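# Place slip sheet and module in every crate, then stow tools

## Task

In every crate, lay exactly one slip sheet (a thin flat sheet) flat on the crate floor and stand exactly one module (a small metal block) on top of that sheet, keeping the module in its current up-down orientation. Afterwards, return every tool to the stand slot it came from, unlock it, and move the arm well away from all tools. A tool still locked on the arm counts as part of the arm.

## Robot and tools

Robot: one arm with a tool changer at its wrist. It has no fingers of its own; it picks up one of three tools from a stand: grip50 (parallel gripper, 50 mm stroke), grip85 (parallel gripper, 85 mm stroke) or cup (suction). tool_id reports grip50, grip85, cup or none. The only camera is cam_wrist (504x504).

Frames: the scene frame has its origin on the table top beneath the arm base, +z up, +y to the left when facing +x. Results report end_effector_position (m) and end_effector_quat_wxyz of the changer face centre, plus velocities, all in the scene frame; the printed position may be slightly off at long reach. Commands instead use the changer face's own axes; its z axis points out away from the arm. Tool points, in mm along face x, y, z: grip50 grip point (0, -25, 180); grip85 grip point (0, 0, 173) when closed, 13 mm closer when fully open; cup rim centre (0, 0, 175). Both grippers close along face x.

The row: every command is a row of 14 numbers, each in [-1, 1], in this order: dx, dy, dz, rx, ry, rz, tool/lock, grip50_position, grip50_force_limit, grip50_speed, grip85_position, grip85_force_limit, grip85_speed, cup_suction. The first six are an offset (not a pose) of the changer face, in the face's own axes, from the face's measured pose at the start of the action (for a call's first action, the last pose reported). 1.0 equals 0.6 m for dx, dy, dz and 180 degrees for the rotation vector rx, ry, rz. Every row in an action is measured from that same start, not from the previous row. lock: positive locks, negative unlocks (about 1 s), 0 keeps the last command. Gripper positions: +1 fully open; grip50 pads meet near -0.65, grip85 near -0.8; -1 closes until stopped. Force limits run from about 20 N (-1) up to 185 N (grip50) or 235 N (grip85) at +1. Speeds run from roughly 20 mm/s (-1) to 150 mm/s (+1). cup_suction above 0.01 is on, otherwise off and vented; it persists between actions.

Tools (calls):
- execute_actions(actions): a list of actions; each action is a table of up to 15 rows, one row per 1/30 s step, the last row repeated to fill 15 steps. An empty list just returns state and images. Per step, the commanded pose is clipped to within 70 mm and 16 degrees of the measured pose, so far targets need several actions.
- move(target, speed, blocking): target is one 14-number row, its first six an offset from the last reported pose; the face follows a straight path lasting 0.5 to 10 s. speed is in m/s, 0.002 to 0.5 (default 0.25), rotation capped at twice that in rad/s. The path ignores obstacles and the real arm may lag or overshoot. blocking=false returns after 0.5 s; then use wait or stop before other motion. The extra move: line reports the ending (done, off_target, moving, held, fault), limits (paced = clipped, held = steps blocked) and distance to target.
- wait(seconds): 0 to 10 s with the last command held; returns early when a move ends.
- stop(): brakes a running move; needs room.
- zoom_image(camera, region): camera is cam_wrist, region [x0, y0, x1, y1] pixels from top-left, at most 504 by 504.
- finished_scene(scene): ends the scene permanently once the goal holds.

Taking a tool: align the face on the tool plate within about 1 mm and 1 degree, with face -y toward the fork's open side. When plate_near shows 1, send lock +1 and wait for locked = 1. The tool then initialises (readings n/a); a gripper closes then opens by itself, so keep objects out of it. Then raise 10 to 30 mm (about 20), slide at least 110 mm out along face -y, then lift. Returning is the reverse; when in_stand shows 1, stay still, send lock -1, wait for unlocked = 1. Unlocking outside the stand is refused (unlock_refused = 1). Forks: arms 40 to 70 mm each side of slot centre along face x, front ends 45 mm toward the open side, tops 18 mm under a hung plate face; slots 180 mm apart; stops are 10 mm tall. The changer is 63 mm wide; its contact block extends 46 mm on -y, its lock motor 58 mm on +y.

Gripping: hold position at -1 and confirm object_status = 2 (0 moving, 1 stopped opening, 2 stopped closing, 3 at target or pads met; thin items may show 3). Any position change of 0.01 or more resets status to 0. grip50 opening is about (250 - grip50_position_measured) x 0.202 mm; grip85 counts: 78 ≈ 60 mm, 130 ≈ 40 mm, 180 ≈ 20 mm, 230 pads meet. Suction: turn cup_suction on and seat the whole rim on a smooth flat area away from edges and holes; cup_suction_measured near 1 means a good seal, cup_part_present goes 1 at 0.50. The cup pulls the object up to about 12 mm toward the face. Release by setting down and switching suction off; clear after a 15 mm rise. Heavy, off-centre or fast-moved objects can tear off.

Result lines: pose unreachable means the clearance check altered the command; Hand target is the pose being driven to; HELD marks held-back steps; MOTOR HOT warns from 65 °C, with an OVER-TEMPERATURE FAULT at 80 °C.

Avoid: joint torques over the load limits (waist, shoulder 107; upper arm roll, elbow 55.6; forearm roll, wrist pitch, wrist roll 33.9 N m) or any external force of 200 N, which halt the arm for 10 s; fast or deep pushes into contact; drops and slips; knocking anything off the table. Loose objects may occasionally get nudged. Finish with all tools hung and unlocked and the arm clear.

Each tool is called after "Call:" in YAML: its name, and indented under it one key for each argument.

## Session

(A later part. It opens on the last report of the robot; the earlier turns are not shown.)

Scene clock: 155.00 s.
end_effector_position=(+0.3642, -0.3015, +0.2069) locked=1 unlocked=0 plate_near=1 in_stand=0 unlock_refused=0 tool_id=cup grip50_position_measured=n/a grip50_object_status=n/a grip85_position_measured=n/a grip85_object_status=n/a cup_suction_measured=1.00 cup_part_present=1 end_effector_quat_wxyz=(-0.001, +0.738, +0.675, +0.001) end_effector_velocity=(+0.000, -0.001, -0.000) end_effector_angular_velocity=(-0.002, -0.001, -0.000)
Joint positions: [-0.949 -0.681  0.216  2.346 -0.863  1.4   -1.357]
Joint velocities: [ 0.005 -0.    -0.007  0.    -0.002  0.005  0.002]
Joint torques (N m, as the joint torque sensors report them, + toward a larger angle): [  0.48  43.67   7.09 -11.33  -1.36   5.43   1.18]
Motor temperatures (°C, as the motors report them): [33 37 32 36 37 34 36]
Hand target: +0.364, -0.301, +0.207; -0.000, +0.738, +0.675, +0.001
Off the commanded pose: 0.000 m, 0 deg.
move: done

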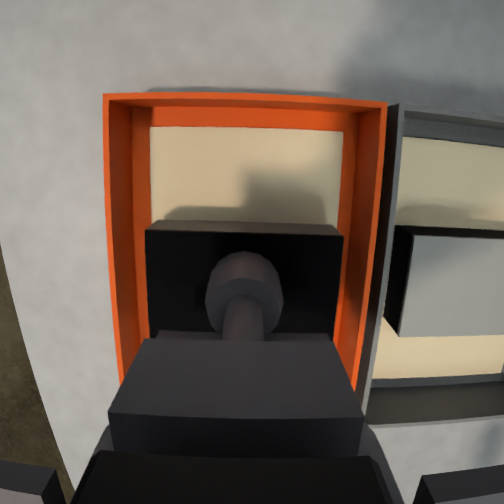

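Call:
move:
  target: [0.001,0,0.0115,0,0,0,0,0,0,0,0,0,0,1]
  speed: 0.015

Call:
execute_actions:
  actions:
    - [[0,0,0,0,0,0,0,0,0,0,0,0,0,0]]
    - [[0,0,-0.015,0,0,0,0,0,0,0,0,0,0,0]]

Call:
move:
  target: [0,0,-0.12,0,0,0,0,0,0,0,0,0,0,0]
  speed: 0.12

Call:
move:
  target: [0.257,0.119,-0.17,0,0,-0.008,0,0,0,0,0,0,0,0]
  speed: 0.17

Scene clock: 174.77 s.
end_effector_position=(+0.3642, -0.3011, +0.2001) locked=1 unlocked=0 plate_near=1 in_stand=0 unlock_refused=0 tool_id=cup grip50_position_measured=n/a grip50_object_status=n/a grip85_position_measured=n/a grip85_object_status=n/a cup_suction_measured=1.00 cup_part_present=1 end_effector_quat_wxyz=(-0.001, +0.738, +0.675, +0.001) end_effector_velocity=(+0.000, -0.000, +0.000) end_effector_angular_velocity=(-0.001, -0.002, +0.001)
Joint positions: [-0.927 -0.696  0.186  2.346 -0.88   1.424 -1.341]
Joint velocities: [ 0.004 -0.    -0.004 -0.     0.     0.004 -0.   ]
Joint torques (N m, as the joint torque sensors report them, + toward a larger angle): [ -0.14  43.7    7.02 -10.48  -1.15   5.62   1.2 ]
Motor temperatures (°C, as the motors report them): [33 37 32 35 37 34 36]
Hand target: +0.364, -0.301, +0.200; -0.001, +0.738, +0.675, +0.001
Off the commanded pose: 0.000 m, 0 deg.
move: done

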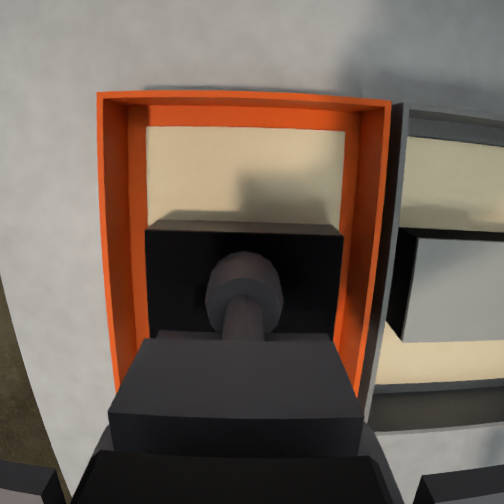

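Scene clock: 175.77 s.
end_effector_position=(+0.3648, -0.3013, +0.2097) locked=1 unlocked=0 plate_near=1 in_stand=0 unlock_refused=0 tool_id=cup grip50_position_measured=n/a grip50_object_status=n/a grip85_position_measured=n/a grip85_object_status=n/a cup_suction_measured=0.00 cup_part_present=0 end_effector_quat_wxyz=(+0.000, +0.738, +0.675, +0.001) end_effector_velocity=(-0.000, +0.000, -0.000) end_effector_angular_velocity=(+0.001, +0.000, -0.001)
Joint positions: [-0.953 -0.675  0.223  2.347 -0.857  1.395 -1.361]
Joint velocities: [-0.002 -0.     0.002 -0.    -0.    -0.001  0.   ]
Joint torques (N m, as the joint torque sensors report them, + toward a larger angle): [ -1.04  43.3    8.57 -11.57  -0.34   3.98  -0.6 ]
Motor temperatures (°C, as the motors report them): [33 37 32 35 37 34 36]
Hand target: +0.365, -0.301, +0.210; +0.000, +0.738, +0.675, +0.001
Off the commanded pose: 0.000 m, 0 deg.
Step readings (end_effector_position; steps 1 to 15: 1st action; 16 to 30: 2nd action):
0: (+0.3642, -0.3011, +0.2001)
1: (+0.3642, -0.3011, +0.2001)
2: (+0.3642, -0.3011, +0.2001)
4: (+0.3646, -0.3012, +0.2005)
8: (+0.3646, -0.3013, +0.2006)
15: (+0.3646, -0.3013, +0.2006)
16: (+0.3647, -0.3012, +0.2008)
17: (+0.3647, -0.3010, +0.2028)
19: (+0.3650, -0.3013, +0.2081)
23: (+0.3648, -0.3013, +0.2096)
30: end_effector_position above

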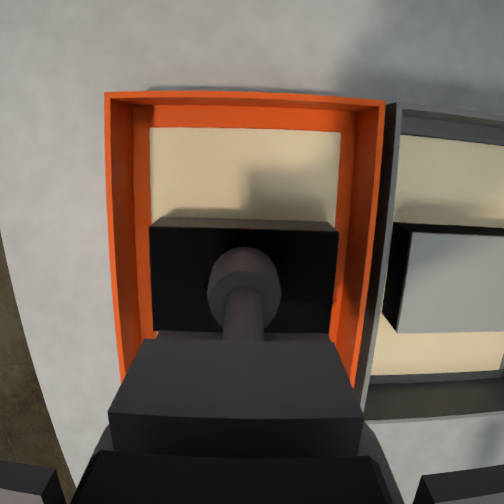

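Scene clock: 176.73 s.
end_effector_position=(+0.3645, -0.3013, +0.2817) locked=1 unlocked=0 plate_near=1 in_stand=0 unlock_refused=0 tool_id=cup grip50_position_measured=n/a grip50_object_status=n/a grip85_position_measured=n/a grip85_object_status=n/a cup_suction_measured=0.00 cup_part_present=0 end_effector_quat_wxyz=(+0.000, +0.738, +0.675, +0.001) end_effector_velocity=(-0.000, +0.000, +0.000) end_effector_angular_velocity=(+0.002, +0.001, +0.000)
Joint positions: [-1.113 -0.519  0.483  2.33  -0.628  1.175 -1.529]
Joint velocities: [-0.004  0.     0.005 -0.001  0.003 -0.005 -0.002]
Joint torques (N m, as the joint torque sensors report them, + toward a larger angle): [ -2.18  41.14  10.04 -18.45  -1.52   4.39  -0.76]
Motor temperatures (°C, as the motors report them): [33 37 32 35 37 34 36]
Hand target: +0.365, -0.301, +0.282; +0.000, +0.738, +0.675, +0.001
Off the commanded pose: 0.000 m, 0 deg.
move: done

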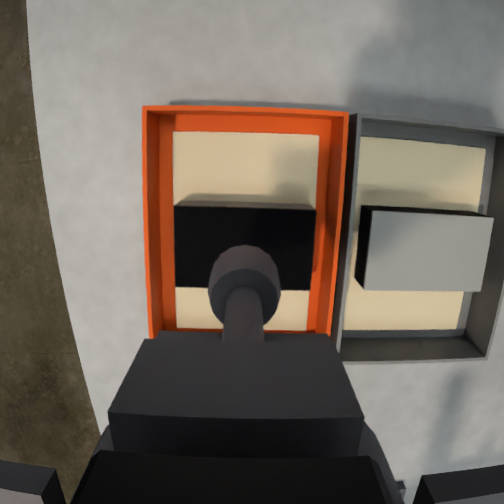

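Scene clock: 178.27 s.
end_effector_position=(+0.4492, -0.1542, +0.3842) locked=1 unlocked=0 plate_near=1 in_stand=0 unlock_refused=0 tool_id=cup grip50_position_measured=n/a grip50_object_status=n/a grip85_position_measured=n/a grip85_object_status=n/a cup_suction_measured=0.00 cup_part_present=0 end_effector_quat_wxyz=(+0.001, +0.729, +0.684, +0.001) end_effector_velocity=(+0.000, +0.001, +0.000) end_effector_angular_velocity=(+0.000, +0.001, +0.000)
Joint positions: [-0.981 -0.336  0.806  2.223 -0.385  0.871 -1.364]
Joint velocities: [ 0.    -0.     0.002 -0.002  0.001 -0.004  0.001]
Joint torques (N m, as the joint torque sensors report them, + toward a larger angle): [  0.76  33.84   9.73 -26.12  -2.56   4.41   1.37]
Motor temperatures (°C, as the motors report them): [33 37 32 36 37 34 36]
Hand target: +0.449, -0.154, +0.384; +0.001, +0.730, +0.684, +0.001
Off the commanded pose: 0.000 m, 0 deg.
move: done

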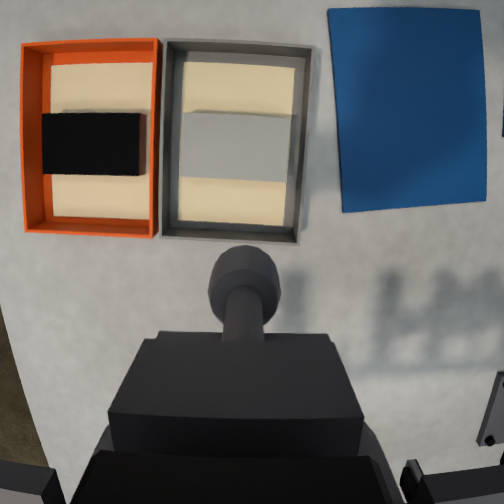

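Call:
move:
  target: [0.002,0.183,0.001,0,0,0,0,0,0,0,0,0,0,0]
  speed: 0.13

Call:
move:
  target: [0,0.1,0,0,0,0,0,0,0,0,0,0,0,0]
  speed: 0.07

Scene clock: 181.47 s.
end_effector_position=(+0.5587, -0.1601, +0.3841) locked=1 unlocked=0 plate_near=1 in_stand=0 unlock_refused=0 tool_id=cup grip50_position_measured=n/a grip50_object_status=n/a grip85_position_measured=n/a grip85_object_status=n/a cup_suction_measured=0.00 cup_part_present=0 end_effector_quat_wxyz=(+0.001, +0.729, +0.684, +0.002) end_effector_velocity=(+0.001, -0.000, +0.000) end_effector_angular_velocity=(-0.002, -0.001, -0.000)
Joint positions: [-0.817 -0.549  0.727  1.934 -0.497  0.747 -1.277]
Joint velocities: [ 0.002 -0.    -0.002 -0.003 -0.001 -0.001  0.   ]
Joint torques (N m, as the joint torque sensors report them, + toward a larger angle): [ -0.33  44.32  13.38 -27.28  -4.04   4.26   1.08]
Motor temperatures (°C, as the motors report them): [33 37 32 36 37 34 36]
Hand target: +0.559, -0.160, +0.384; +0.001, +0.730, +0.684, +0.001
Off the commanded pose: 0.000 m, 0 deg.
move: done

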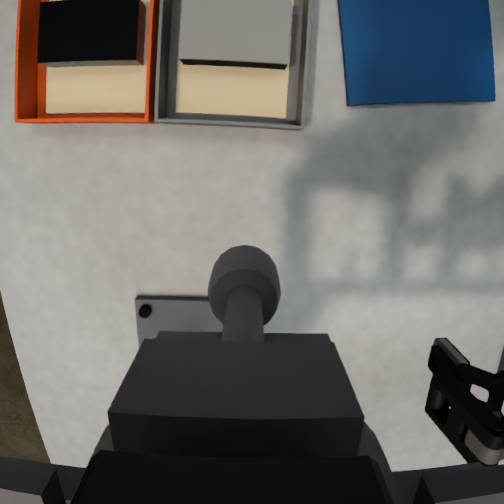

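Scene clock: 182.63 s.
end_effector_position=(+0.6185, -0.1639, +0.3844) locked=1 unlocked=0 plate_near=1 in_stand=0 unlock_refused=0 tool_id=cup grip50_position_measured=n/a grip50_object_status=n/a grip85_position_measured=n/a grip85_object_status=n/a cup_suction_measured=0.00 cup_part_present=0 end_effector_quat_wxyz=(+0.001, +0.729, +0.684, +0.002) end_effector_velocity=(+0.001, -0.000, +0.001) end_effector_angular_velocity=(-0.001, -0.001, -0.000)
Joint positions: [-0.731 -0.657  0.694  1.753 -0.526  0.666 -1.268]
Joint velocities: [ 0.002 -0.    -0.002 -0.003 -0.001 -0.001  0.   ]
Joint torques (N m, as the joint torque sensors report them, + toward a larger angle): [  1.7   51.82  15.7  -27.84  -4.2    4.19   0.76]
Motor temperatures (°C, as the motors report them): [33 37 32 36 37 34 36]
Hand target: +0.619, -0.164, +0.384; +0.001, +0.730, +0.684, +0.002
Off the commanded pose: 0.000 m, 0 deg.
move: done

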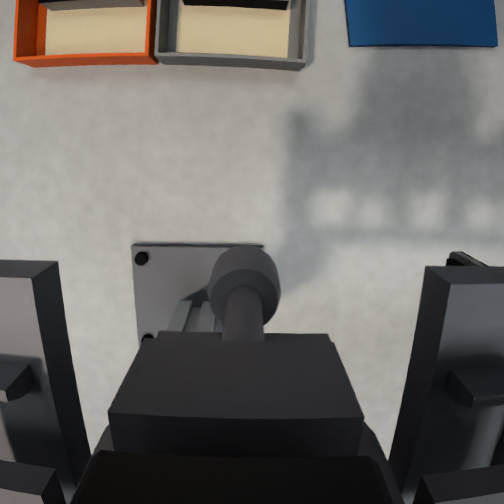

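Call:
move:
  target: [0.0005,0.0007,0.035,-0.002,-0.001,0,0,0,0,0,0,0,0,0]
  speed: 0.025

Call:
execute_actions:
  actions:
    - [[0,0,0,0,0,0,-1,0,0,0,0,0,0,0]]
    - [[0,0,0,0,0,0,-1,0,0,0,0,0,0,0]]
    - [[0,0,0,0,0,0,-1,0,0,0,0,0,0,0]]

Scene clock: 185.40 s.
end_effector_position=(+0.6188, -0.1636, +0.3635) locked=1 unlocked=0 plate_near=1 in_stand=1 unlock_refused=0 tool_id=cup grip50_position_measured=n/a grip50_object_status=n/a grip85_position_measured=n/a grip85_object_status=n/a cup_suction_measured=0.00 cup_part_present=0 end_effector_quat_wxyz=(+0.004, +0.729, +0.684, +0.003) end_effector_velocity=(-0.000, +0.000, -0.000) end_effector_angular_velocity=(-0.002, -0.000, +0.002)
Joint positions: [-0.718 -0.683  0.668  1.774 -0.554  0.718 -1.249]
Joint velocities: [ 0.     0.    -0.001  0.001 -0.002  0.001 -0.   ]
Joint torques (N m, as the joint torque sensors report them, + toward a larger angle): [  2.14  51.51  15.16 -27.13  -4.25   6.86   1.61]
Motor temperatures (°C, as the motors report them): [33 37 32 36 37 34 36]
Hand target: +0.619, -0.164, +0.363; +0.004, +0.729, +0.684, +0.003
Off the commanded pose: 0.000 m, 0 deg.
move: done

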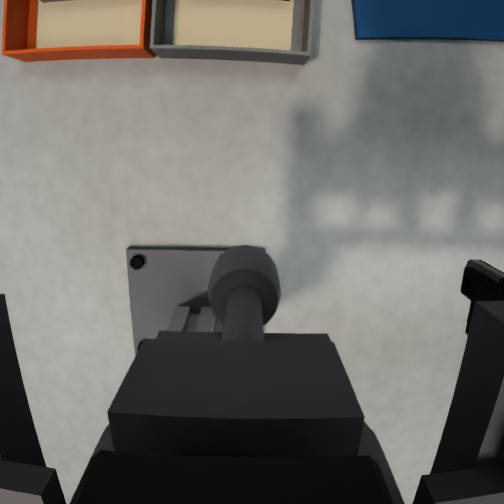

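Scene clock: 186.90 s.
end_effector_position=(+0.6187, -0.1636, +0.3634) locked=0 unlocked=1 plate_near=1 in_stand=1 unlock_refused=0 tool_id=none grip50_position_measured=n/a grip50_object_status=n/a grip85_position_measured=n/a grip85_object_status=n/a cup_suction_measured=n/a cup_part_present=n/a end_effector_quat_wxyz=(+0.004, +0.729, +0.684, +0.003) end_effector_velocity=(+0.000, +0.000, +0.000) end_effector_angular_velocity=(+0.001, -0.000, -0.000)
Joint positions: [-0.718 -0.683  0.667  1.774 -0.554  0.718 -1.249]
Joint velocities: [ 0.     0.     0.     0.     0.001  0.    -0.   ]
Joint torques (N m, as the joint torque sensors report them, + toward a larger angle): [ -0.12  48.9   14.97 -23.34  -3.14   4.     0.3 ]
Motor temperatures (°C, as the motors report them): [33 37 32 36 37 34 36]
Hand target: +0.619, -0.164, +0.363; +0.004, +0.729, +0.684, +0.003
Off the commanded pose: 0.000 m, 0 deg.
Step readings (end_effector_position; steps 1 to 15: 1st action; 16 to 30: 2nd action; 31 to 45: 3rd action):
0: (+0.6188, -0.1636, +0.3635)
1: (+0.6187, -0.1636, +0.3634)
2: (+0.6187, -0.1636, +0.3634)
4: (+0.6187, -0.1636, +0.3634)
8: (+0.6187, -0.1636, +0.3634)
15: (+0.6187, -0.1636, +0.3634)
16: (+0.6187, -0.1636, +0.3634)
17: (+0.6187, -0.1636, +0.3634)
19: (+0.6187, -0.1636, +0.3634)
23: (+0.6187, -0.1636, +0.3634)
30: (+0.6187, -0.1636, +0.3634)
31: (+0.6187, -0.1636, +0.3634)
32: (+0.6187, -0.1636, +0.3634)
34: (+0.6187, -0.1636, +0.3634)
38: (+0.6187, -0.1636, +0.3634)
45: end_effector_position above

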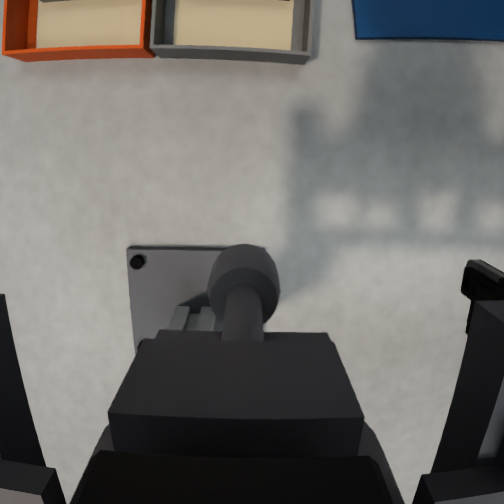

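Call:
move:
  target: [0,0,-0.07,0,0,0,0,0,0,0,0,0,0,0]
  speed: 0.07

Call:
move:
  target: [-0.1,-0.33,-0.25,0,0,0,0,0,0,0,0,0,0,0]
  speed: 0.2

Scene clock: 189.20 s.
end_effector_position=(+0.6183, -0.1635, +0.4052) locked=0 unlocked=1 plate_near=0 in_stand=0 unlock_refused=0 tool_id=none grip50_position_measured=n/a grip50_object_status=n/a grip85_position_measured=n/a grip85_object_status=n/a cup_suction_measured=n/a cup_part_present=n/a end_effector_quat_wxyz=(+0.004, +0.729, +0.684, +0.002) end_effector_velocity=(-0.000, +0.000, +0.000) end_effector_angular_velocity=(+0.000, +0.001, +0.001)
Joint positions: [-0.74  -0.628  0.713  1.738 -0.506  0.631 -1.28 ]
Joint velocities: [-0.001  0.     0.002 -0.001 -0.    -0.002 -0.   ]
Joint torques (N m, as the joint torque sensors report them, + toward a larger angle): [ -1.57  48.81  15.54 -25.42  -2.68   3.81  -0.68]
Motor temperatures (°C, as the motors report them): [33 37 32 36 37 34 36]
Hand target: +0.618, -0.164, +0.405; +0.004, +0.729, +0.684, +0.003
Off the commanded pose: 0.000 m, 0 deg.
move: done

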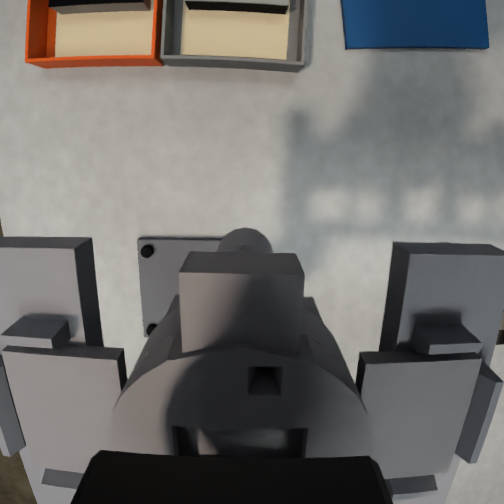

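Scene clock: 190.90 s.
end_effector_position=(+0.4157, -0.2103, +0.5533) locked=0 unlocked=1 plate_near=0 in_stand=0 unlock_refused=0 tool_id=none grip50_position_measured=n/a grip50_object_status=n/a grip85_position_measured=n/a grip85_object_status=n/a cup_suction_measured=n/a cup_part_present=n/a end_effector_quat_wxyz=(+0.004, +0.729, +0.684, +0.002) end_effector_velocity=(-0.001, -0.000, -0.000) end_effector_angular_velocity=(+0.001, +0.002, +0.001)
Joint positions: [-1.175  0.003  0.855  1.95  -0.001  0.401 -1.776]
Joint velocities: [-0.001  0.001 -0.     0.     0.002 -0.003 -0.003]
Joint torques (N m, as the joint torque sensors report them, + toward a larger angle): [ -2.25  22.03  -0.5  -30.03  -3.52   3.12  -0.55]
Motor temperatures (°C, as the motors report them): [33 37 32 36 37 34 36]
Hand target: +0.416, -0.210, +0.553; +0.003, +0.729, +0.684, +0.002
Off the commanded pose: 0.000 m, 0 deg.
move: done

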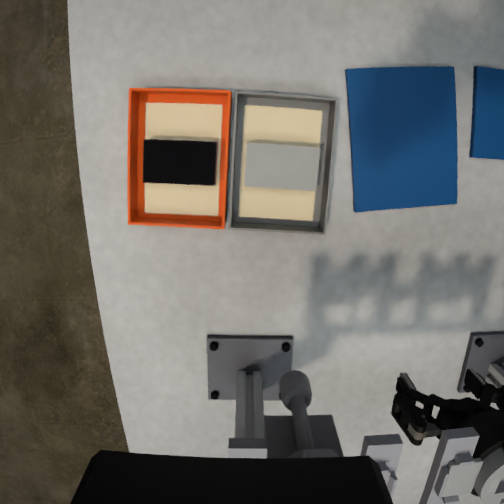

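Call:
finished_scene:
  scene: 2

The scene is finished: the task was done.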